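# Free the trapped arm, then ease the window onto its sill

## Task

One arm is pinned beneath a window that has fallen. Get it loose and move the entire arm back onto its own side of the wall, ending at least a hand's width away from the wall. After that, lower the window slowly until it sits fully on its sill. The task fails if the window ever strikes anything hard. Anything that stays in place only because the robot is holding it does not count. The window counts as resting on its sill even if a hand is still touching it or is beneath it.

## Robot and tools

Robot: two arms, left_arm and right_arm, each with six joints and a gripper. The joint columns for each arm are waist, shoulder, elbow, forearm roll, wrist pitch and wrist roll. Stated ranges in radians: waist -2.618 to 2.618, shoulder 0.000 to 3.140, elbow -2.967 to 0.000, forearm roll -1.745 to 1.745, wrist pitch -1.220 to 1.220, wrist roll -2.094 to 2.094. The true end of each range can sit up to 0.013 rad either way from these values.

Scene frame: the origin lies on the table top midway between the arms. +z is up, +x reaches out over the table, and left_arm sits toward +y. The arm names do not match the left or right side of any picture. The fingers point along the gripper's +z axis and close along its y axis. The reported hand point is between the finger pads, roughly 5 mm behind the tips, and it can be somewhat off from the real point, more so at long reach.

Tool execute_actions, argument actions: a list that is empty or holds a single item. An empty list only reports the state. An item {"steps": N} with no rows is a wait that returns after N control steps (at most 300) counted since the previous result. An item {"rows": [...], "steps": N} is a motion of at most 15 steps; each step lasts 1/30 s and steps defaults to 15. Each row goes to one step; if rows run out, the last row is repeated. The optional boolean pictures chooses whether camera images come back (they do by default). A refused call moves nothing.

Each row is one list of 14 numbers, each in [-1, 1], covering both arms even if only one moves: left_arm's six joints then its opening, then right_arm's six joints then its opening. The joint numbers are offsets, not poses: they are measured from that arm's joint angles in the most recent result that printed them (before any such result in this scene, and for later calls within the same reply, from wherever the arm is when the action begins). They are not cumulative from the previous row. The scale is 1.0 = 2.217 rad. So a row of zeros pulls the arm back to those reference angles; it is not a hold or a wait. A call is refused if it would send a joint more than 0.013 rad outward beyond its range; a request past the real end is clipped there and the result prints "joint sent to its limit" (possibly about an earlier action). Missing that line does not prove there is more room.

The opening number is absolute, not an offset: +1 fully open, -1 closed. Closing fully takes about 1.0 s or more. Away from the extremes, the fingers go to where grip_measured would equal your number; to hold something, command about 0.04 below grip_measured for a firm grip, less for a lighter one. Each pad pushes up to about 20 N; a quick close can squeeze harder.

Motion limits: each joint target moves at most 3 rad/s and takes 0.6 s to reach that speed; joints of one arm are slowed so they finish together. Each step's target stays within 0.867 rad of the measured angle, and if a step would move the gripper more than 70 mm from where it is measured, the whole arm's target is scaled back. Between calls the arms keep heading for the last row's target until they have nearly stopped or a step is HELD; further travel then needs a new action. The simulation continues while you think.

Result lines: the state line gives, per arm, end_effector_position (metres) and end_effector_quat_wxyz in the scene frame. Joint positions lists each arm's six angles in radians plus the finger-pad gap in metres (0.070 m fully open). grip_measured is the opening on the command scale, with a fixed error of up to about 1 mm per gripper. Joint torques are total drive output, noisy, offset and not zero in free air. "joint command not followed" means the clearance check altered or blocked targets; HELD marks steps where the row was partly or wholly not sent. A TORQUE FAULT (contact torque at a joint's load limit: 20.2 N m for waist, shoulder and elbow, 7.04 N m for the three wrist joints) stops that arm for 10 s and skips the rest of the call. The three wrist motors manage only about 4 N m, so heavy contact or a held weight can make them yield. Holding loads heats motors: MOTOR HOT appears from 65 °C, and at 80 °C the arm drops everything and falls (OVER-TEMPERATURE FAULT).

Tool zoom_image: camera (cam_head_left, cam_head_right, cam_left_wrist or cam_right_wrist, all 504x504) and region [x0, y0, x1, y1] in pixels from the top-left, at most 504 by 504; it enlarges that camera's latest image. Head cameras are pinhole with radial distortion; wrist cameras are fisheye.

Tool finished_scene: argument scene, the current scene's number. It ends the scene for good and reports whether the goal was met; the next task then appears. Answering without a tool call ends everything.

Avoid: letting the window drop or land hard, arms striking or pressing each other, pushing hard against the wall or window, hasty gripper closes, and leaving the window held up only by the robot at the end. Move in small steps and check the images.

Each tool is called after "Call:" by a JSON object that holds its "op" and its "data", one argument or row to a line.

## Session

Call:
{"op": "execute_actions", "data": {
  "actions": []
}}

Scene clock: 0.00 s of 4375.00 s.
left_arm: end_effector_position=(+0.4214, +0.0511, +0.2485) grip_measured=+0.99 end_effector_quat_wxyz=(+0.685, +0.274, +0.652, -0.176) | right_arm: end_effector_position=(+0.3076, -0.3478, +0.1802) grip_measured=+1.00 end_effector_quat_wxyz=(+0.342, +0.017, +0.939, -0.000)
Joint positions: left_arm=[-0.706  1.605 -0.764  0.109 -0.757  0.067  0.069] | right_arm=[ 0.002  1.034 -0.718  0.011  0.644  0.     0.07 ]
Joint torques (N m, as the arm reports them, + toward a larger angle): no reading

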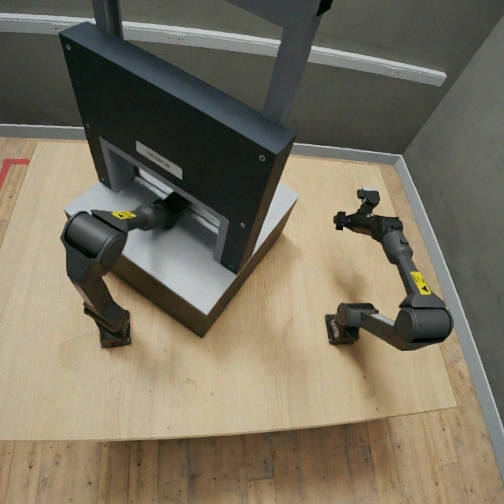

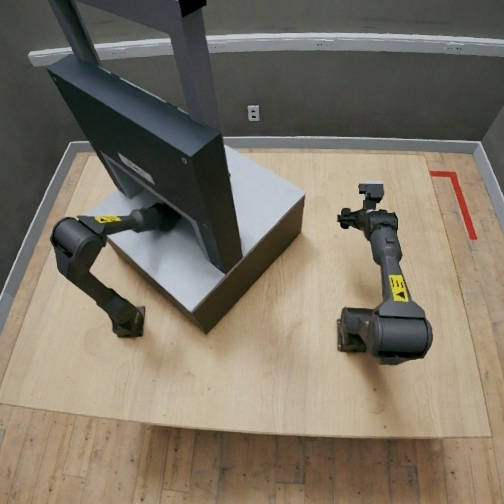

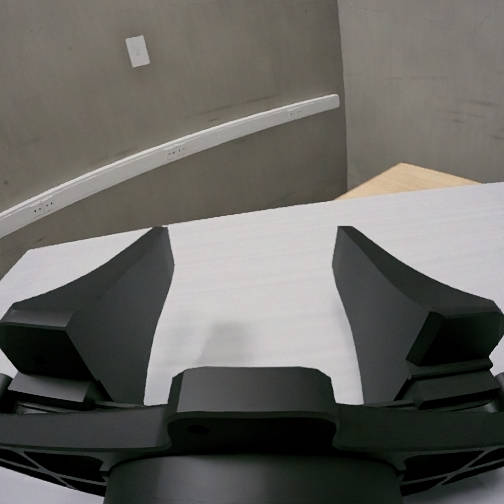

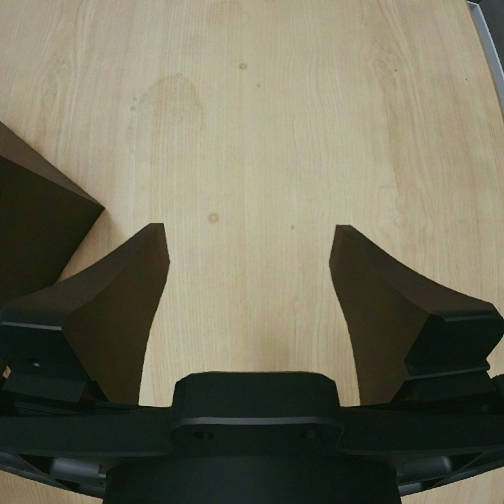

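Call:
{"op": "execute_actions", "data": {
  "actions": [
    {"rows": [[0,0,0,0,0,0,1, 0,0.368,-0.3798,0.7776,-0.2003,-0.8327,-1]], "steps": 15}
  ],
  "pictures": false
}}

Call:
{"op": "execute_actions", "data": {
  "actions": [
    {"steps": 40}
  ],
  "pictures": false
}}

Scene clock: 54.37 s of 4375.00 s.
left_arm: end_effector_position=(+0.4214, +0.0511, +0.2485) grip_measured=+0.99 end_effector_quat_wxyz=(+0.685, +0.274, +0.652, -0.176) | right_arm: end_effector_position=(+0.4473, -0.3075, +0.2512) grip_measured=+0.03 end_effector_quat_wxyz=(+0.462, -0.048, +0.882, +0.078)
Joint positions: left_arm=[-0.706  1.604 -0.764  0.109 -0.756  0.067  0.069] | right_arm=[ 0.002  1.405 -1.101  0.503  0.442 -0.492  0.036]
Joint torques (N m, as the arm reports them, + toward a larger angle): left_arm=[ 0.99 -6.96 -7.5  -0.41 -1.57  0.08] | right_arm=[ 0.05 -6.34 -4.79  0.72 -0.68 -0.12]
Steps of this call (steps 1 to 90: nothing new was sent; then 50.87 s passed at rest; steps 91 to 105: all 15 steps of this action). Readings (joint positions):
91: left_arm=[-0.706 1.604 -0.764 0.109 -0.756 0.067] | right_arm=[0.002 1.034 -0.719 0.012 0.644 -0.000]
92: left_arm=[-0.706 1.604 -0.764 0.109 -0.756 0.067] | right_arm=[0.002 1.040 -0.724 0.017 0.642 -0.006]
94: left_arm=[-0.706 1.604 -0.764 0.109 -0.756 0.067] | right_arm=[0.002 1.068 -0.753 0.049 0.627 -0.038]
98: left_arm=[-0.706 1.604 -0.764 0.109 -0.756 0.067] | right_arm=[0.002 1.184 -0.875 0.179 0.562 -0.168]
105: the state above

Scene clock: 55.70 s of 4375.00 s.
left_arm: end_effector_position=(+0.4214, +0.0511, +0.2486) grip_measured=+0.99 end_effector_quat_wxyz=(+0.685, +0.274, +0.651, -0.176) | right_arm: end_effector_position=(+0.6075, -0.3143, +0.3184) grip_measured=-0.98 end_effector_quat_wxyz=(+0.645, -0.094, +0.758, +0.031)
Joint positions: left_arm=[-0.706  1.604 -0.764  0.109 -0.757  0.067  0.069] | right_arm=[ 0.002  1.85  -1.56   1.734  0.2   -1.845  0.001]
Joint torques (N m, as the arm reports them, + toward a larger angle): left_arm=[ 0.97 -6.28 -7.47 -0.4  -1.6   0.08] | right_arm=[  0.21 -12.59  -4.96   0.37   0.14   0.18]
Steps of this call (steps 1 to 40: the robot went on to your last target). Readings (joint positions):
1: left_arm=[-0.706 1.604 -0.764 0.109 -0.756 0.067] | right_arm=[0.002 1.433 -1.130 0.556 0.427 -0.545]
2: left_arm=[-0.706 1.604 -0.764 0.109 -0.756 0.067] | right_arm=[0.002 1.461 -1.159 0.611 0.412 -0.600]
4: left_arm=[-0.706 1.604 -0.764 0.109 -0.757 0.067] | right_arm=[0.002 1.514 -1.214 0.727 0.383 -0.716]
8: left_arm=[-0.706 1.604 -0.764 0.109 -0.757 0.067] | right_arm=[0.002 1.610 -1.313 0.992 0.331 -0.981]
40: the state above

Call:
{"op": "execute_actions", "data": {
  "actions": [
    {"rows": [[0,0,0,0,0,0,1, 0.1119,0,0,0,0.406,0,-1]], "steps": 15}
  ],
  "pictures": false
}}

Call:
{"op": "execute_actions", "data": {
  "actions": [
    {"steps": 25}
  ]
}}

Scene clock: 58.30 s of 4375.00 s.
left_arm: end_effector_position=(+0.4214, +0.0511, +0.2485) grip_measured=+0.99 end_effector_quat_wxyz=(+0.685, +0.274, +0.651, -0.176) | right_arm: end_effector_position=(+0.5543, -0.1576, +0.3412) grip_measured=-0.98 end_effector_quat_wxyz=(+0.641, -0.270, +0.677, +0.239)
Joint positions: left_arm=[-0.706  1.604 -0.764  0.109 -0.757  0.067  0.069] | right_arm=[ 0.127  1.849 -1.56   1.735  0.65  -1.846  0.001]
Joint torques (N m, as the arm reports them, + toward a larger angle): left_arm=[ 1.   -6.08 -7.44 -0.38 -1.43  0.08] | right_arm=[  1.11 -12.48  -4.95   0.89   0.46   0.04]
Steps of this call (steps 1 to 15: the robot went on to your last target; steps 16 to 63: nothing new was sent; steps 64 to 78: all 15 steps of this action). Readings (joint positions):
64: left_arm=[-0.706 1.604 -0.764 0.109 -0.757 0.067] | right_arm=[0.002 1.849 -1.560 1.735 0.201 -1.846]
65: left_arm=[-0.706 1.604 -0.764 0.109 -0.757 0.067] | right_arm=[0.003 1.849 -1.560 1.735 0.206 -1.846]
67: left_arm=[-0.706 1.604 -0.764 0.109 -0.757 0.067] | right_arm=[0.011 1.849 -1.560 1.735 0.237 -1.846]
71: left_arm=[-0.706 1.604 -0.764 0.109 -0.757 0.067] | right_arm=[0.047 1.849 -1.560 1.735 0.367 -1.846]
78: the state above

Scene clock: 59.13 s of 4375.00 s.
left_arm: end_effector_position=(+0.4214, +0.0511, +0.2485) grip_measured=+0.99 end_effector_quat_wxyz=(+0.685, +0.274, +0.651, -0.176) | right_arm: end_effector_position=(+0.4433, -0.0484, +0.3665) grip_measured=-0.98 end_effector_quat_wxyz=(+0.582, -0.421, +0.545, +0.432)
Joint positions: left_arm=[-0.706  1.604 -0.764  0.109 -0.757  0.067  0.069] | right_arm=[ 0.251  1.849 -1.56   1.734  1.1   -1.846  0.001]
Joint torques (N m, as the arm reports them, + toward a larger angle): left_arm=[ 0.99 -6.39 -7.44 -0.37 -1.37  0.08] | right_arm=[ -0.73 -11.43  -4.45   1.01   0.19   0.2 ]
Steps of this call (steps 1 to 25: the robot went on to your last target). Readings (joint positions):
1: left_arm=[-0.706 1.604 -0.764 0.109 -0.757 0.067] | right_arm=[0.138 1.849 -1.560 1.735 0.691 -1.846]
2: left_arm=[-0.706 1.604 -0.764 0.109 -0.757 0.067] | right_arm=[0.149 1.849 -1.560 1.735 0.731 -1.846]
4: left_arm=[-0.706 1.604 -0.764 0.109 -0.757 0.067] | right_arm=[0.172 1.849 -1.560 1.735 0.813 -1.846]
8: left_arm=[-0.706 1.604 -0.764 0.109 -0.757 0.067] | right_arm=[0.217 1.849 -1.560 1.735 0.978 -1.846]
25: the state above

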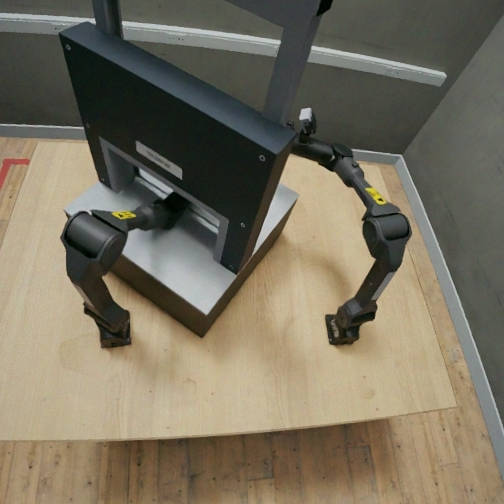

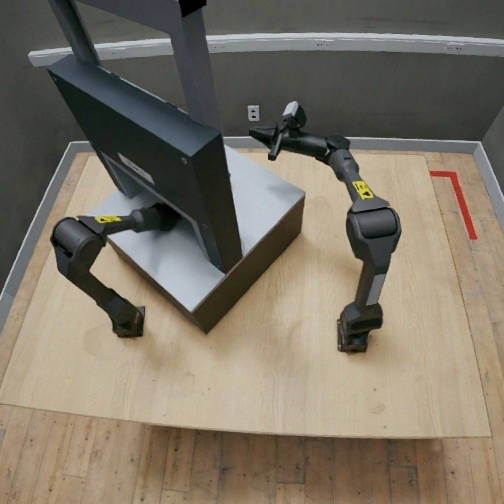

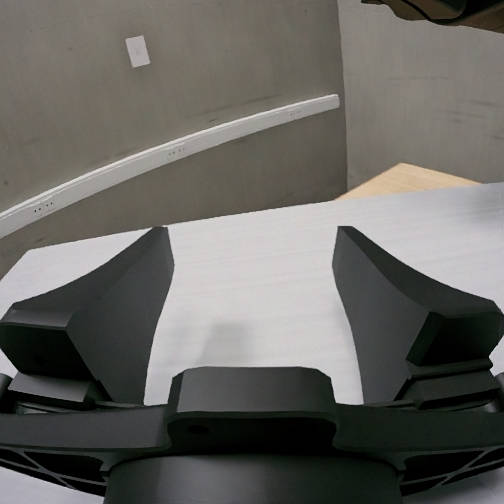

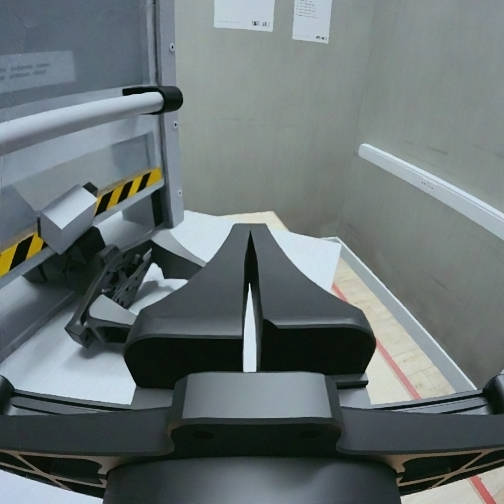

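Call:
{"op": "execute_actions", "data": {
  "actions": [
    {"rows": [[0,0,0,0,0,0,1, 0.1123,-0.0368,0.038,0,-0.018,0,-1]], "steps": 15}
  ],
  "pictures": false
}}

Call:
{"op": "execute_actions", "data": {
  "actions": [
    {"steps": 15}
  ]
}}

Scene clock: 119.70 s of 4375.00 s.
left_arm: end_effector_position=(+0.4214, +0.0511, +0.2485) grip_measured=+0.99 end_effector_quat_wxyz=(+0.685, +0.274, +0.652, -0.176) | right_arm: end_effector_position=(+0.3462, +0.0357, +0.3724) grip_measured=-0.98 end_effector_quat_wxyz=(+0.530, -0.479, +0.500, +0.489)
Joint positions: left_arm=[-0.706  1.604 -0.764  0.109 -0.757  0.067  0.069] | right_arm=[ 0.502  1.766 -1.476  1.734  1.06  -1.845  0.001]
Joint torques (N m, as the arm reports them, + toward a larger angle): left_arm=[ 0.99 -7.01 -7.46 -0.37 -1.49  0.08] | right_arm=[-0.39 -9.73 -2.95  1.12  0.11  0.15]
Steps of this call (steps 1 to 15: the robot went on to your last target; steps 16 to 90: nothing new was sent; then 57.07 s passed at rest; steps 91 to 105: all 15 steps of this action). Readings (joint positions):
91: left_arm=[-0.706 1.604 -0.764 0.109 -0.757 0.067] | right_arm=[0.251 1.850 -1.560 1.734 1.100 -1.845]
92: left_arm=[-0.706 1.604 -0.764 0.109 -0.757 0.067] | right_arm=[0.255 1.849 -1.559 1.734 1.100 -1.845]
94: left_arm=[-0.706 1.604 -0.764 0.109 -0.757 0.067] | right_arm=[0.284 1.840 -1.549 1.734 1.095 -1.845]
98: left_arm=[-0.706 1.604 -0.764 0.109 -0.757 0.067] | right_arm=[0.408 1.799 -1.508 1.734 1.076 -1.845]
105: the state above

Scene clock: 120.20 s of 4375.00 s.
left_arm: end_effector_position=(+0.4214, +0.0511, +0.2485) grip_measured=+0.99 end_effector_quat_wxyz=(+0.685, +0.274, +0.652, -0.176) | right_arm: end_effector_position=(+0.3476, +0.0350, +0.3718) grip_measured=-0.98 end_effector_quat_wxyz=(+0.530, -0.478, +0.502, +0.489)
Joint positions: left_arm=[-0.706  1.604 -0.764  0.109 -0.757  0.067  0.069] | right_arm=[ 0.5    1.768 -1.476  1.734  1.06  -1.845  0.001]
Joint torques (N m, as the arm reports them, + toward a larger angle): left_arm=[ 1.   -6.87 -7.45 -0.38 -1.54  0.08] | right_arm=[-0.51 -9.77 -3.09  1.28  0.3   0.02]
Steps of this call (steps 1 to 15: the robot went on to your last target). Readings (joint positions):
1: left_arm=[-0.706 1.604 -0.764 0.109 -0.757 0.067] | right_arm=[0.501 1.766 -1.476 1.734 1.060 -1.845]
2: left_arm=[-0.706 1.604 -0.764 0.109 -0.757 0.067] | right_arm=[0.501 1.767 -1.476 1.734 1.060 -1.845]
4: left_arm=[-0.706 1.604 -0.764 0.109 -0.757 0.067] | right_arm=[0.500 1.767 -1.476 1.734 1.060 -1.845]
8: left_arm=[-0.706 1.604 -0.764 0.109 -0.757 0.067] | right_arm=[0.500 1.767 -1.476 1.734 1.060 -1.845]
15: the state above
All arms were judged still, so your last target was given up. Only a new action makes them travel on or press farther. Fingers that are still opening or closing keep moving.

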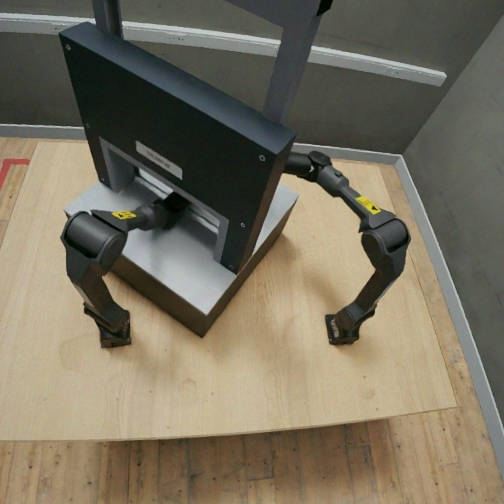

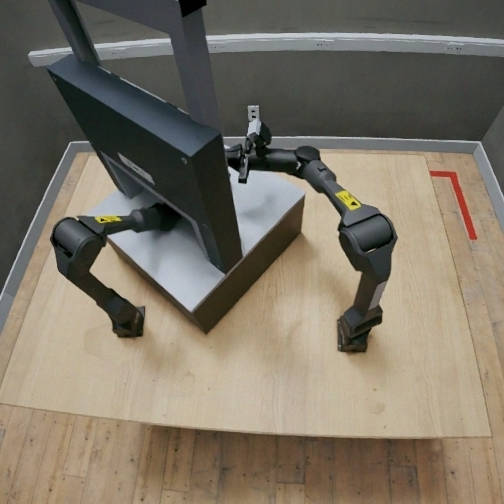

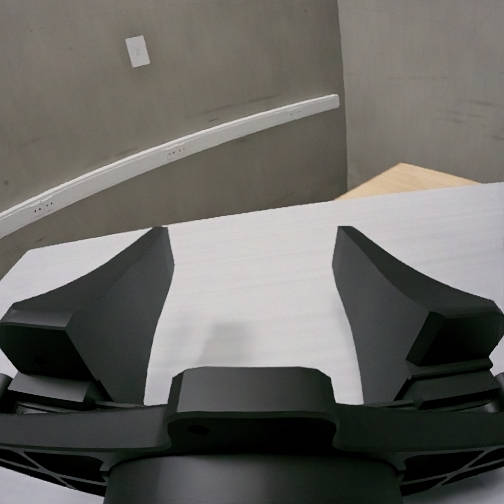

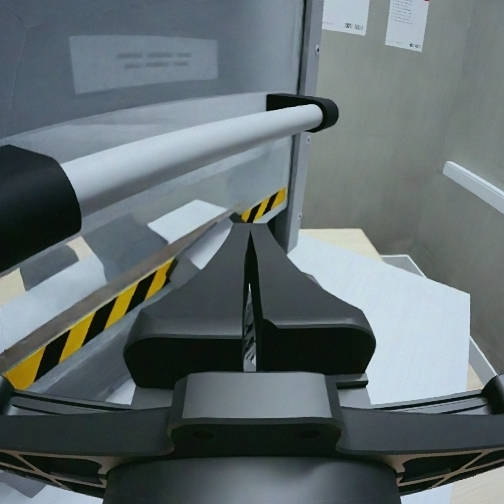

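Call:
{"op": "execute_actions", "data": {
  "actions": [
    {"rows": [[0,0,0,0,0,0,1, 0.0,0,0.0125,0,0,0,-1],[0,0,0,0,0,0,1, 0.0,0,0.0125,0,0,0,-1],[0,0,0,0,0,0,1, 0.0,0,0.0125,0,0,0,-1],[0,0,0,0,0,0,1, 0.005,0,0.0125,0,0,0,-1],[0,0,0,0,0,0,1, 0.01,0,0.0125,0,0,0,-1],[0,0,0,0,0,0,1, 0.015,0,0.0125,0,0,0,-1],[0,0,0,0,0,0,1, 0.02,0,0.0125,0,0,0,-1],[0,0,0,0,0,0,1, 0.025,0,0.0125,0,0,0,-1],[0,0,0,0,0,0,1, 0.03,0,0.0125,0,0,0,-1],[0,0,0,0,0,0,1, 0.035,0,0.0125,0,0,0,-1],[0,0,0,0,0,0,1, 0.04,0,0.0125,0,0,0,-1],[0,0,0,0,0,0,1, 0.045,0,0.0125,0,0,0,-1]], "steps": 15}
  ],
  "pictures": false
}}

Call:
{"op": "execute_actions", "data": {
  "actions": [
    {"steps": 10}
  ]
}}

Scene clock: 153.43 s of 4375.00 s.
left_arm: end_effector_position=(+0.4214, +0.0511, +0.2486) grip_measured=+0.99 end_effector_quat_wxyz=(+0.685, +0.274, +0.651, -0.176) | right_arm: end_effector_position=(+0.3069, +0.0654, +0.3611) grip_measured=-0.98 end_effector_quat_wxyz=(+0.494, -0.501, +0.487, +0.518)
Joint positions: left_arm=[-0.706  1.604 -0.764  0.109 -0.757  0.067  0.069] | right_arm=[ 0.602  1.768 -1.447  1.734  1.06  -1.846  0.001]
Joint torques (N m, as the arm reports them, + toward a larger angle): left_arm=[ 1.01 -6.17 -7.45 -0.37 -1.47  0.08] | right_arm=[ -0.15 -11.19  -4.6    1.07   0.15   0.17]
Steps of this call (steps 1 to 90: nothing new was sent; then 29.73 s passed at rest; steps 91 to 105: all 15 steps of this action). Readings (joint positions):
91: left_arm=[-0.706 1.604 -0.764 0.109 -0.757 0.067] | right_arm=[0.500 1.768 -1.476 1.734 1.060 -1.846]
92: left_arm=[-0.706 1.604 -0.764 0.109 -0.757 0.067] | right_arm=[0.500 1.768 -1.471 1.735 1.060 -1.846]
94: left_arm=[-0.706 1.604 -0.764 0.109 -0.757 0.067] | right_arm=[0.500 1.768 -1.450 1.735 1.060 -1.846]
98: left_arm=[-0.706 1.604 -0.764 0.109 -0.757 0.067] | right_arm=[0.542 1.769 -1.447 1.734 1.060 -1.846]
105: the state above

Scene clock: 153.77 s of 4375.00 s.
left_arm: end_effector_position=(+0.4214, +0.0511, +0.2486) grip_measured=+0.99 end_effector_quat_wxyz=(+0.685, +0.274, +0.651, -0.176) | right_arm: end_effector_position=(+0.3078, +0.0647, +0.3616) grip_measured=-0.98 end_effector_quat_wxyz=(+0.496, -0.500, +0.487, +0.517)
Joint positions: left_arm=[-0.706  1.604 -0.764  0.109 -0.757  0.067  0.069] | right_arm=[ 0.6    1.768 -1.448  1.734  1.06  -1.846  0.001]
Joint torques (N m, as the arm reports them, + toward a larger angle): left_arm=[ 1.01 -6.2  -7.46 -0.37 -1.42  0.08] | right_arm=[ -0.32 -11.1   -4.6    1.04   0.14   0.25]
Steps of this call (steps 1 to 10: the robot went on to your last target). Readings (joint positions):
1: left_arm=[-0.706 1.604 -0.764 0.109 -0.757 0.067] | right_arm=[0.601 1.768 -1.447 1.734 1.060 -1.846]
2: left_arm=[-0.706 1.604 -0.764 0.109 -0.757 0.067] | right_arm=[0.601 1.768 -1.447 1.734 1.060 -1.846]
4: left_arm=[-0.706 1.604 -0.764 0.109 -0.757 0.067] | right_arm=[0.600 1.768 -1.447 1.734 1.060 -1.846]
8: left_arm=[-0.706 1.604 -0.764 0.109 -0.757 0.067] | right_arm=[0.600 1.768 -1.448 1.734 1.060 -1.846]
10: the state above

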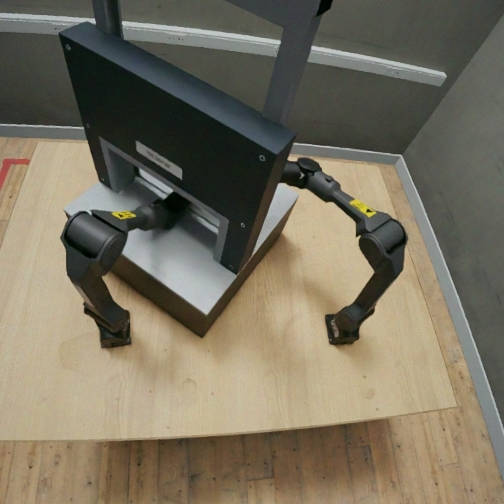

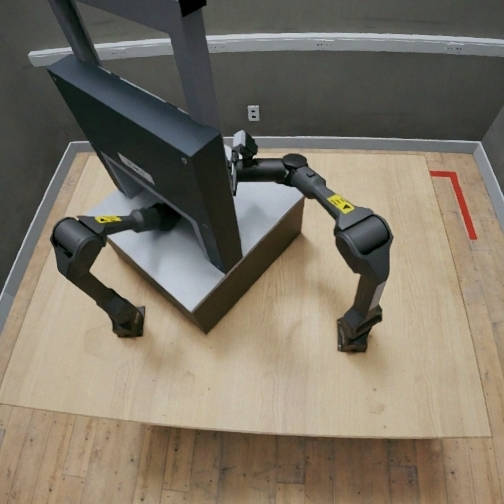

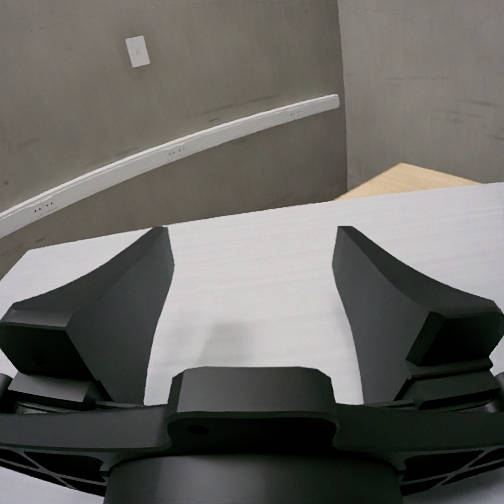

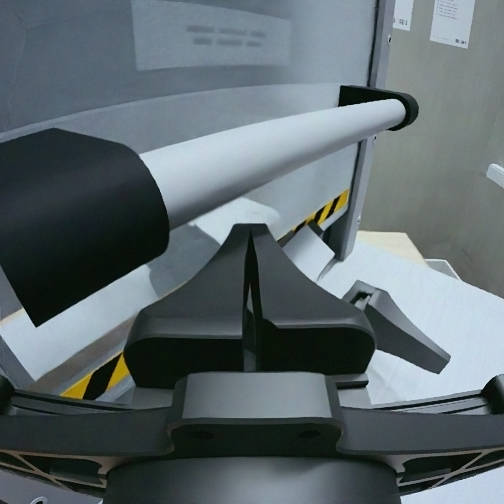

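Call:
{"op": "execute_actions", "data": {
  "actions": [
    {"rows": [[0,0,0,0,0,0,1, 0.0045,0,0,0,0,0,-1],[0,0,0,0,0,0,1, 0.009,0,0,0,0,0,-1],[0,0,0,0,0,0,1, 0.0135,0,0,0,0,0,-1],[0,0,0,0,0,0,1, 0.0135,0,0,0,0,0,-1],[0,0,0,0,0,0,1, 0.0135,0,0,0,0,0,-1],[0,0,0,0,0,0,1, 0.0135,0,-0.002,0,0,0,-1],[0,0,0,0,0,0,1, 0.0135,0,-0.004,0,0,0,-1],[0,0,0,0,0,0,1, 0.0135,0,-0.006,0,0,0,-1],[0,0,0,0,0,0,1, 0.0135,0,-0.008,0,0,0,-1],[0,0,0,0,0,0,1, 0.0135,0,-0.010,0,0,0,-1],[0,0,0,0,0,0,1, 0.0135,0,-0.012,0,0,0,-1],[0,0,0,0,0,0,1, 0.0135,0,-0.014,0,0,0,-1],[0,0,0,0,0,0,1, 0.0135,0,-0.016,0,0,0,-1],[0,0,0,0,0,0,1, 0.0135,0,-0.018,0,0,0,-1],[0,0,0,0,0,0,1, 0.0135,0,-0.020,0,0,0,-1]], "steps": 15}
  ],
  "pictures": false
}}

Call:
{"op": "execute_actions", "data": {
  "actions": [
    {"rows": [[0,0,0,0,0,0,1, 0,0,-0.002,0,0,0,-1],[0,0,0,0,0,0,1, 0,0,-0.004,0,0,0,-1],[0,0,0,0,0,0,1, 0,0,-0.006,0,0,0,-1],[0,0,0,0,0,0,1, 0,0,-0.008,0,0,0,-1],[0,0,0,0,0,0,1, 0,0,-0.010,0,0,0,-1],[0,0,0,0,0,0,1, 0,0,-0.012,0,0,0,-1],[0,0,0,0,0,0,1, 0,0,-0.014,0,0,0,-1],[0,0,0,0,0,0,1, 0,0,-0.016,0,0,0,-1],[0,0,0,0,0,0,1, 0,0,-0.018,0,0,0,-1],[0,0,0,0,0,0,1, 0,0,-0.020,0,0,0,-1]], "steps": 15}
  ]
}}

Scene clock: 178.43 s of 4375.00 s.
left_arm: end_effector_position=(+0.4218, +0.0509, +0.2525) grip_measured=+0.99 end_effector_quat_wxyz=(+0.689, +0.273, +0.648, -0.177) | right_arm: end_effector_position=(+0.2975, +0.0742, +0.3712) grip_measured=-0.97 end_effector_quat_wxyz=(+0.498, -0.513, +0.469, +0.519)
Joint positions: left_arm=[-0.706  1.602 -0.769  0.108 -0.76   0.067  0.069] | right_arm=[ 0.629  1.773 -1.485  1.727  1.059 -1.846  0.001]
Joint torques (N m, as the arm reports them, + toward a larger angle): left_arm=[ 0.9  -4.25 -3.52 -0.12 -0.78  0.08] | right_arm=[  0.64 -17.84  -9.04   4.43   0.5    0.39]
Steps of this call (steps 1 to 15: the robot went on to your last target; steps 16 to 90: nothing new was sent; then 21.17 s passed at rest; steps 91 to 105: all 15 steps of this action). Readings (joint positions):
91: left_arm=[-0.706 1.604 -0.764 0.109 -0.757 0.067] | right_arm=[0.600 1.768 -1.448 1.734 1.060 -1.845]
92: left_arm=[-0.706 1.604 -0.764 0.109 -0.757 0.067] | right_arm=[0.604 1.768 -1.448 1.734 1.059 -1.845]
94: left_arm=[-0.706 1.604 -0.764 0.109 -0.757 0.067] | right_arm=[0.626 1.768 -1.448 1.734 1.059 -1.845]
98: left_arm=[-0.706 1.604 -0.765 0.109 -0.757 0.067] | right_arm=[0.631 1.768 -1.457 1.731 1.059 -1.845]
105: the state above

Scene clock: 178.93 s of 4375.00 s.
left_arm: end_effector_position=(+0.4218, +0.0510, +0.2530) grip_measured=+0.99 end_effector_quat_wxyz=(+0.689, +0.272, +0.648, -0.177) | right_arm: end_effector_position=(+0.2991, +0.0748, +0.3864) grip_measured=-0.98 end_effector_quat_wxyz=(+0.513, -0.515, +0.454, +0.515)
Joint positions: left_arm=[-0.706  1.601 -0.769  0.108 -0.76   0.067  0.069] | right_arm=[ 0.629  1.776 -1.531  1.728  1.058 -1.847  0.001]
Joint torques (N m, as the arm reports them, + toward a larger angle): left_arm=[ 1.   -3.15 -3.06  0.09 -0.76  0.08] | right_arm=[  0.97 -20.27  -7.78   3.83   0.73   0.44]
Steps of this call (steps 1 to 15: all 15 steps of this action). Readings (joint positions):
1: left_arm=[-0.706 1.602 -0.769 0.108 -0.760 0.067] | right_arm=[0.629 1.774 -1.489 1.728 1.059 -1.846]
2: left_arm=[-0.706 1.600 -0.771 0.108 -0.761 0.067] | right_arm=[0.629 1.775 -1.491 1.728 1.059 -1.846]
4: left_arm=[-0.706 1.600 -0.772 0.108 -0.762 0.067] | right_arm=[0.629 1.777 -1.498 1.725 1.059 -1.847]
8: left_arm=[-0.706 1.600 -0.771 0.108 -0.761 0.067] | right_arm=[0.629 1.777 -1.518 1.726 1.059 -1.847]
15: the state above

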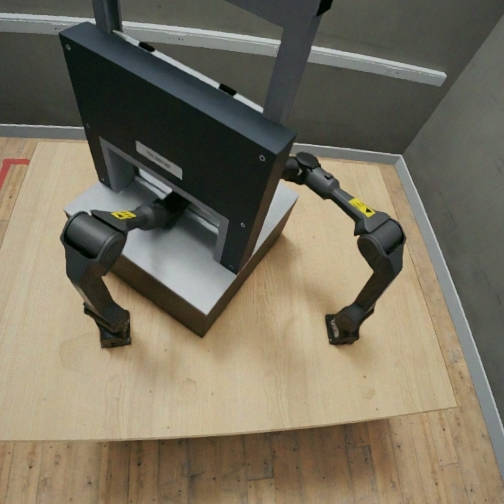

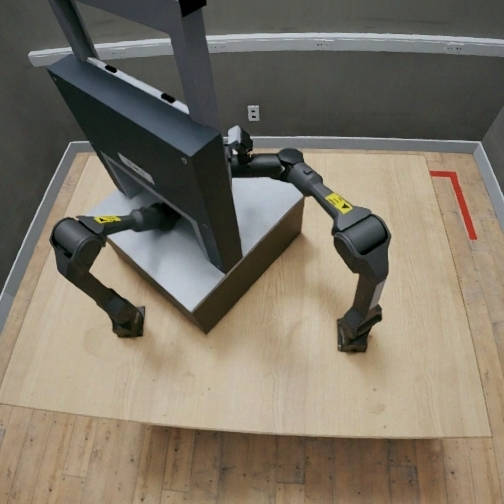

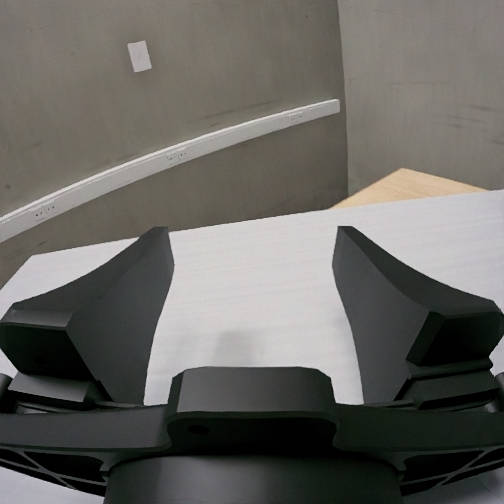

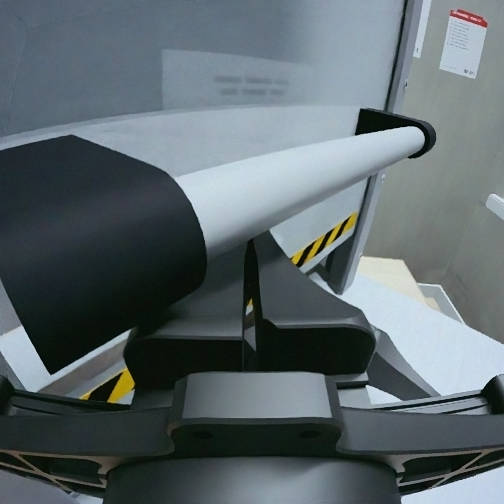

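Call:
{"op": "execute_actions", "data": {
  "actions": [
    {"rows": [[0,0,0,0,0,0,1, 0,0,-0.003,0,0,0,-1],[0,0,0,0,0,0,1, 0,0,-0.006,0,0,0,-1],[0,0,0,0,0,0,1, 0,0,-0.009,0,0,0,-1],[0,0,0,0,0,0,1, 0,0,-0.012,0,0,0,-1],[0,0,0,0,0,0,1, 0,0,-0.015,0,0,0,-1],[0,0,0,0,0,0,1, 0,0,-0.018,0,0,0,-1],[0,0,0,0,0,0,1, 0,0,-0.021,0,0,0,-1],[0,0,0,0,0,0,1, 0,0,-0.024,0,0,0,-1],[0,0,0,0,0,0,1, 0,0,-0.027,0,0,0,-1],[0,0,0,0,0,0,1, 0,0,-0.030,0,0,0,-1],[0,0,0,0,0,0,1, 0,0,-0.033,0,0,0,-1],[0,0,0,0,0,0,1, 0,0,-0.036,0,0,0,-1],[0,0,0,0,0,0,1, 0,0,-0.039,0,0,0,-1],[0,0,0,0,0,0,1, 0,0,-0.042,0,0,0,-1],[0,0,0,0,0,0,1, 0,0,-0.045,0,0,0,-1]], "steps": 15}
  ],
  "pictures": false
}}

Call:
{"op": "execute_actions", "data": {
  "actions": [
    {"rows": [[0,0,0,0,0,0,1, 0,0,-0.003,0,0,0,-1],[0,0,0,0,0,0,1, 0,0,-0.006,0,0,0,-1],[0,0,0,0,0,0,1, 0,0,-0.009,0,0,0,-1],[0,0,0,0,0,0,1, 0,0,-0.012,0,0,0,-1],[0,0,0,0,0,0,1, 0,0,-0.015,0,0,0,-1],[0,0,0,0,0,0,1, 0,0,-0.018,0,0,0,-1],[0,0,0,0,0,0,1, 0,0,-0.021,0,0,0,-1],[0,0,0,0,0,0,1, 0,0,-0.024,0,0,0,-1],[0,0,0,0,0,0,1, 0,0,-0.027,0,0,0,-1],[0,0,0,0,0,0,1, 0,0,-0.030,0,0,0,-1],[0,0,0,0,0,0,1, 0,0,-0.033,0,0,0,-1],[0,0,0,0,0,0,1, 0,0,-0.036,0,0,0,-1],[0,0,0,0,0,0,1, 0,0,-0.039,0,0,0,-1],[0,0,0,0,0,0,1, 0,0,-0.042,0,0,0,-1],[0,0,0,0,0,0,1, 0,0,-0.045,0,0,0,-1]], "steps": 15}
  ]
}}

Scene clock: 193.20 s of 4375.00 s.
left_arm: end_effector_position=(+0.4218, +0.0509, +0.2525) grip_measured=+0.99 end_effector_quat_wxyz=(+0.689, +0.273, +0.648, -0.177) | right_arm: end_effector_position=(+0.2980, +0.0741, +0.4210) grip_measured=-0.98 end_effector_quat_wxyz=(+0.544, -0.521, +0.419, +0.507)
Joint positions: left_arm=[-0.706  1.602 -0.769  0.108 -0.76   0.067  0.069] | right_arm=[ 0.629  1.776 -1.626  1.728  1.058 -1.847  0.001]
Joint torques (N m, as the arm reports them, + toward a larger angle): left_arm=[ 0.99 -4.41 -3.75 -0.15 -0.83  0.08] | right_arm=[  5.44 -22.64  -9.15   3.56   1.78   0.38]
Steps of this call (steps 1 to 15: the robot went on to your last target; steps 16 to 90: nothing new was sent; then 10.77 s passed at rest; steps 91 to 105: all 15 steps of this action). Readings (joint positions):
91: left_arm=[-0.706 1.602 -0.769 0.108 -0.760 0.067] | right_arm=[0.629 1.774 -1.530 1.728 1.059 -1.846]
92: left_arm=[-0.706 1.602 -0.769 0.108 -0.760 0.067] | right_arm=[0.629 1.775 -1.534 1.727 1.060 -1.847]
94: left_arm=[-0.706 1.602 -0.769 0.108 -0.760 0.067] | right_arm=[0.629 1.775 -1.549 1.727 1.059 -1.847]
98: left_arm=[-0.706 1.602 -0.769 0.108 -0.760 0.067] | right_arm=[0.629 1.775 -1.578 1.728 1.058 -1.847]
105: the state above

Scene clock: 193.70 s of 4375.00 s.
left_arm: end_effector_position=(+0.4218, +0.0509, +0.2525) grip_measured=+0.99 end_effector_quat_wxyz=(+0.689, +0.273, +0.648, -0.177) | right_arm: end_effector_position=(+0.2946, +0.0718, +0.4549) grip_measured=-0.98 end_effector_quat_wxyz=(+0.573, -0.526, +0.384, +0.497)
Joint positions: left_arm=[-0.706  1.602 -0.769  0.108 -0.76   0.067  0.069] | right_arm=[ 0.629  1.777 -1.721  1.728  1.058 -1.847  0.001]
Joint torques (N m, as the arm reports them, + toward a larger angle): left_arm=[ 0.99 -4.2  -3.63 -0.07 -0.81  0.08] | right_arm=[  5.28 -24.08  -9.52   4.07   1.81   0.31]
Steps of this call (steps 1 to 15: all 15 steps of this action). Readings (joint positions):
1: left_arm=[-0.706 1.602 -0.769 0.108 -0.760 0.067] | right_arm=[0.629 1.776 -1.632 1.728 1.058 -1.847]
2: left_arm=[-0.706 1.602 -0.769 0.108 -0.760 0.067] | right_arm=[0.629 1.776 -1.635 1.728 1.058 -1.847]
4: left_arm=[-0.706 1.602 -0.769 0.108 -0.760 0.067] | right_arm=[0.629 1.777 -1.647 1.727 1.058 -1.847]
8: left_arm=[-0.706 1.602 -0.769 0.108 -0.760 0.067] | right_arm=[0.629 1.777 -1.674 1.728 1.058 -1.847]
15: the state above

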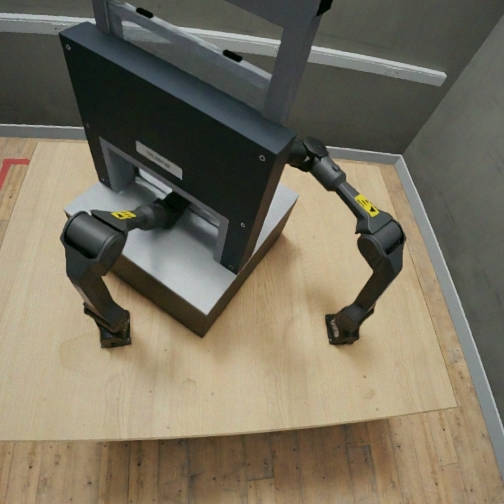

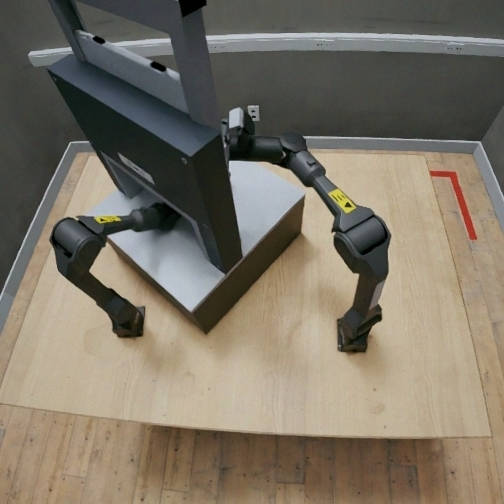

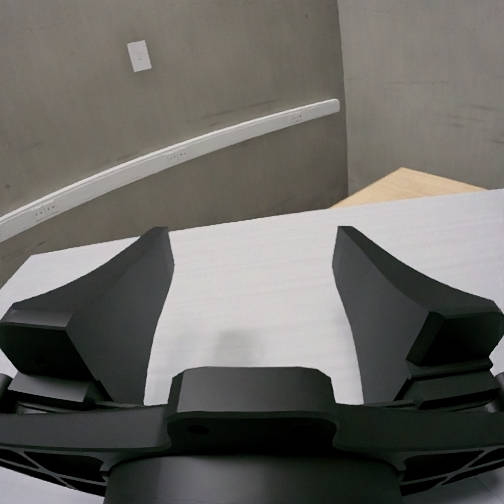

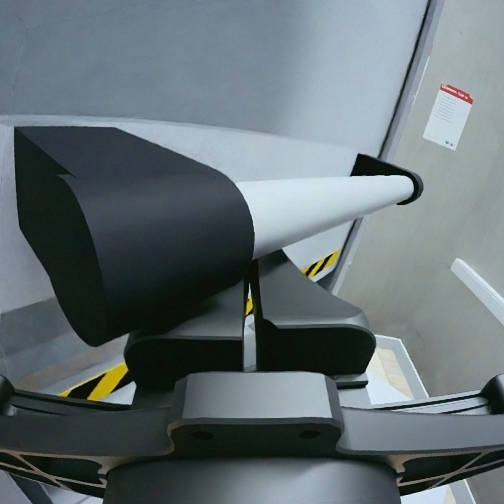

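Call:
{"op": "execute_actions", "data": {
  "actions": [
    {"rows": [[0,-0.0496,0.0352,0,0.0207,0,1, 0,0,0,0,0,0,-1],[0,-0.0496,0.0352,0,0.0207,0,1, 0,0,0,0,0,0,-1],[0,-0.0496,0.0352,0,0.0207,0,1, 0,0,0,0,0,0,-1],[0,-0.0496,0.0352,0,0.0207,0,1, 0,0,0,0,0,0,-1],[0,-0.1673,0.1412,0,0.0329,0,1, 0,0,0,0,0,0,-1]], "steps": 15}
  ],
  "pictures": false
}}

Call:
{"op": "execute_actions", "data": {
  "actions": [
    {"steps": 4}
  ],
  "pictures": false
}}

Call:
{"op": "execute_actions", "data": {
  "actions": [
    {"rows": [[0,-0.1543,0.0803,0,0.0735,0,1, 0,0,0,0,0,0,-1]], "steps": 15}
  ],
  "pictures": false
}}

Call:
{"op": "execute_actions", "data": {
  "actions": [
    {"steps": 3}
  ],
  "pictures": false
}}

Call:
{"op": "execute_actions", "data": {
  "actions": [
    {"rows": [[0,-0.1443,0.0334,0,0.111,0,1, 0,0,0,0,0,0,-1]], "steps": 15}
  ],
  "pictures": false
}}

Call:
{"op": "execute_actions", "data": {
  "actions": [
    {"steps": 3}
  ]
}}

Scene clock: 221.47 s of 4375.00 s.
left_arm: end_effector_position=(+0.3424, +0.1039, +0.2619) grip_measured=+0.99 end_effector_quat_wxyz=(+0.688, +0.273, +0.650, -0.174) | right_arm: end_effector_position=(+0.2933, +0.0719, +0.4554) grip_measured=-0.97 end_effector_quat_wxyz=(+0.573, -0.527, +0.383, +0.497)
Joint positions: left_arm=[-0.706  1.234 -0.461  0.108 -0.696  0.067  0.069] | right_arm=[ 0.63   1.775 -1.721  1.726  1.059 -1.848  0.001]
Joint torques (N m, as the arm reports them, + toward a larger angle): left_arm=[ 1.   -1.76 -4.36 -0.07 -0.86  0.06] | right_arm=[  1.81 -14.38  -5.67   3.17  -0.06   0.37]
Steps of this call (steps 1 to 15: the robot went on to your last target; steps 16 to 90: nothing new was sent; then 24.27 s passed at rest; steps 91 to 105: all 15 steps of this action). Readings (joint positions):
91: left_arm=[-0.706 1.601 -0.769 0.108 -0.760 0.067] | right_arm=[0.629 1.776 -1.725 1.728 1.058 -1.847]
92: left_arm=[-0.706 1.595 -0.765 0.108 -0.757 0.067] | right_arm=[0.629 1.776 -1.722 1.728 1.059 -1.847]
94: left_arm=[-0.706 1.565 -0.743 0.108 -0.744 0.067] | right_arm=[0.629 1.776 -1.721 1.727 1.060 -1.848]
98: left_arm=[-0.706 1.440 -0.645 0.108 -0.698 0.067] | right_arm=[0.629 1.776 -1.721 1.729 1.060 -1.848]
105: the state above

Scene clock: 221.60 s of 4375.00 s.
left_arm: end_effector_position=(+0.3414, +0.1046, +0.2601) grip_measured=+0.99 end_effector_quat_wxyz=(+0.686, +0.274, +0.652, -0.173) | right_arm: end_effector_position=(+0.2933, +0.0719, +0.4554) grip_measured=-0.97 end_effector_quat_wxyz=(+0.573, -0.527, +0.383, +0.497)
Joint positions: left_arm=[-0.706  1.229 -0.455  0.108 -0.69   0.067  0.069] | right_arm=[ 0.63   1.776 -1.721  1.727  1.059 -1.848  0.001]
Joint torques (N m, as the arm reports them, + toward a larger angle): left_arm=[ 0.99 -2.07 -4.25 -0.07 -0.8   0.05] | right_arm=[  1.31 -13.78  -5.65   3.26  -0.2    0.43]
Steps of this call (steps 1 to 4: the robot went on to your last target). Readings (joint positions):
1: left_arm=[-0.706 1.229 -0.455 0.108 -0.693 0.067] | right_arm=[0.630 1.775 -1.721 1.726 1.059 -1.848]
2: left_arm=[-0.706 1.228 -0.455 0.108 -0.692 0.067] | right_arm=[0.630 1.776 -1.721 1.726 1.059 -1.848]
4: the state above

Scene clock: 222.10 s of 4375.00 s.
left_arm: end_effector_position=(+0.2848, +0.1452, +0.2605) grip_measured=+0.99 end_effector_quat_wxyz=(+0.688, +0.272, +0.652, -0.165) | right_arm: end_effector_position=(+0.2932, +0.0719, +0.4554) grip_measured=-0.97 end_effector_quat_wxyz=(+0.573, -0.527, +0.383, +0.497)
Joint positions: left_arm=[-0.706  0.888 -0.277  0.108 -0.528  0.067  0.069] | right_arm=[ 0.63   1.776 -1.721  1.727  1.06  -1.848  0.001]
Joint torques (N m, as the arm reports them, + toward a larger angle): left_arm=[ 0.98 -0.63 -4.84 -0.07 -0.87  0.06] | right_arm=[  1.91 -14.48  -5.75   3.2   -0.23   0.37]
Steps of this call (steps 1 to 15: all 15 steps of this action). Readings (joint positions):
1: left_arm=[-0.706 1.229 -0.455 0.108 -0.689 0.067] | right_arm=[0.630 1.775 -1.721 1.727 1.060 -1.848]
2: left_arm=[-0.706 1.224 -0.454 0.108 -0.686 0.067] | right_arm=[0.630 1.776 -1.721 1.727 1.060 -1.848]
4: left_arm=[-0.706 1.195 -0.438 0.108 -0.670 0.067] | right_arm=[0.630 1.776 -1.721 1.727 1.060 -1.848]
8: left_arm=[-0.706 1.064 -0.370 0.108 -0.610 0.067] | right_arm=[0.630 1.776 -1.721 1.727 1.060 -1.848]
15: the state above

Scene clock: 222.20 s of 4375.00 s.
left_arm: end_effector_position=(+0.2845, +0.1454, +0.2603) grip_measured=+0.99 end_effector_quat_wxyz=(+0.688, +0.272, +0.652, -0.165) | right_arm: end_effector_position=(+0.2932, +0.0719, +0.4554) grip_measured=-0.97 end_effector_quat_wxyz=(+0.573, -0.527, +0.383, +0.497)
Joint positions: left_arm=[-0.706  0.886 -0.276  0.108 -0.527  0.067  0.069] | right_arm=[ 0.63   1.776 -1.721  1.727  1.06  -1.848  0.001]
Joint torques (N m, as the arm reports them, + toward a larger angle): left_arm=[ 1.   -0.09 -4.6  -0.06 -0.92  0.06] | right_arm=[  1.91 -14.46  -5.71   3.22  -0.26   0.37]
Steps of this call (steps 1 to 3: the robot went on to your last target). Readings (joint positions):
1: left_arm=[-0.706 0.886 -0.276 0.108 -0.527 0.067] | right_arm=[0.630 1.776 -1.721 1.727 1.060 -1.848]
2: left_arm=[-0.706 0.886 -0.276 0.108 -0.527 0.067] | right_arm=[0.630 1.776 -1.721 1.727 1.060 -1.848]
3: the state above

Scene clock: 222.70 s of 4375.00 s.
left_arm: end_effector_position=(+0.2456, +0.1771, +0.2601) grip_measured=+0.99 end_effector_quat_wxyz=(+0.691, +0.267, +0.654, -0.153) | right_arm: end_effector_position=(+0.2932, +0.0719, +0.4554) grip_measured=-0.97 end_effector_quat_wxyz=(+0.573, -0.527, +0.383, +0.497)
Joint positions: left_arm=[-0.706  0.565 -0.202  0.108 -0.28   0.067  0.069] | right_arm=[ 0.63   1.776 -1.721  1.727  1.06  -1.848  0.001]
Joint torques (N m, as the arm reports them, + toward a larger angle): left_arm=[ 1.    0.97 -4.51 -0.04 -0.91  0.05] | right_arm=[  2.   -14.52  -5.72   3.2   -0.22   0.37]
Steps of this call (steps 1 to 15: all 15 steps of this action). Readings (joint positions):
1: left_arm=[-0.706 0.886 -0.276 0.108 -0.526 0.067] | right_arm=[0.630 1.776 -1.721 1.727 1.060 -1.848]
2: left_arm=[-0.706 0.881 -0.276 0.108 -0.522 0.067] | right_arm=[0.630 1.776 -1.721 1.727 1.060 -1.848]
4: left_arm=[-0.706 0.851 -0.270 0.108 -0.499 0.067] | right_arm=[0.630 1.776 -1.721 1.727 1.060 -1.848]
8: left_arm=[-0.706 0.721 -0.239 0.108 -0.399 0.067] | right_arm=[0.630 1.776 -1.721 1.727 1.060 -1.848]
15: the state above

Scene clock: 222.80 s of 4375.00 s.
left_arm: end_effector_position=(+0.2456, +0.1771, +0.2602) grip_measured=+0.99 end_effector_quat_wxyz=(+0.691, +0.267, +0.654, -0.153) | right_arm: end_effector_position=(+0.2932, +0.0719, +0.4554) grip_measured=-0.97 end_effector_quat_wxyz=(+0.573, -0.527, +0.383, +0.497)
Joint positions: left_arm=[-0.706  0.565 -0.202  0.108 -0.281  0.067  0.069] | right_arm=[ 0.63   1.776 -1.721  1.727  1.06  -1.848  0.001]
Joint torques (N m, as the arm reports them, + toward a larger angle): left_arm=[ 1.    0.85 -4.41 -0.05 -0.86  0.05] | right_arm=[  1.93 -14.54  -5.74   3.2   -0.23   0.37]
Steps of this call (steps 1 to 3: the robot went on to your last target). Readings (joint positions):
1: left_arm=[-0.706 0.565 -0.202 0.108 -0.280 0.067] | right_arm=[0.630 1.776 -1.721 1.727 1.060 -1.848]
2: left_arm=[-0.706 0.565 -0.202 0.108 -0.280 0.067] | right_arm=[0.630 1.776 -1.721 1.727 1.060 -1.848]
3: the state above

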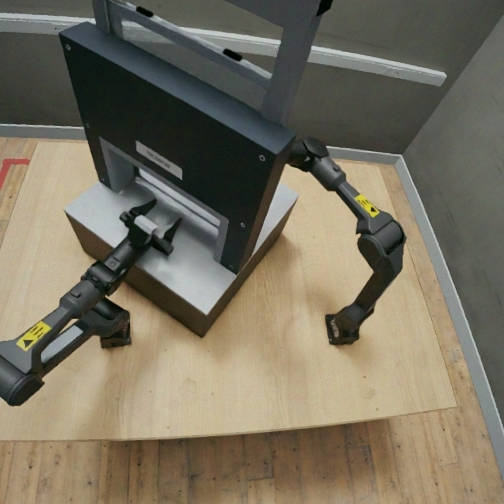

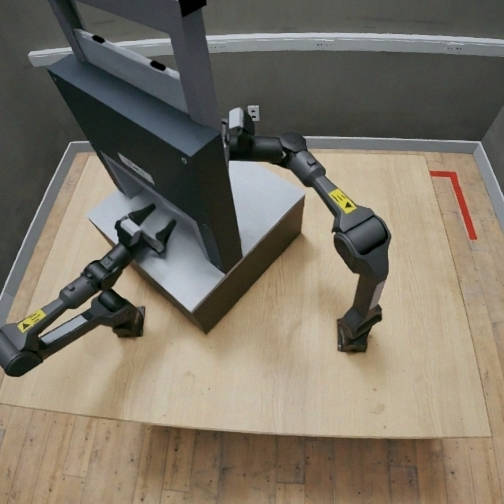

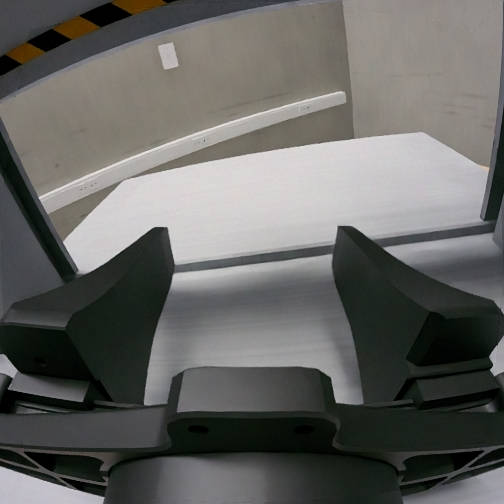

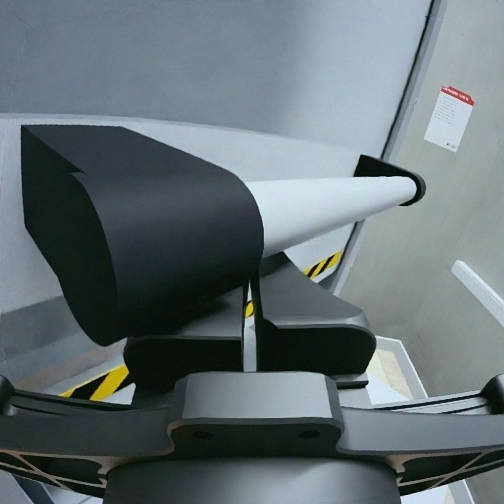

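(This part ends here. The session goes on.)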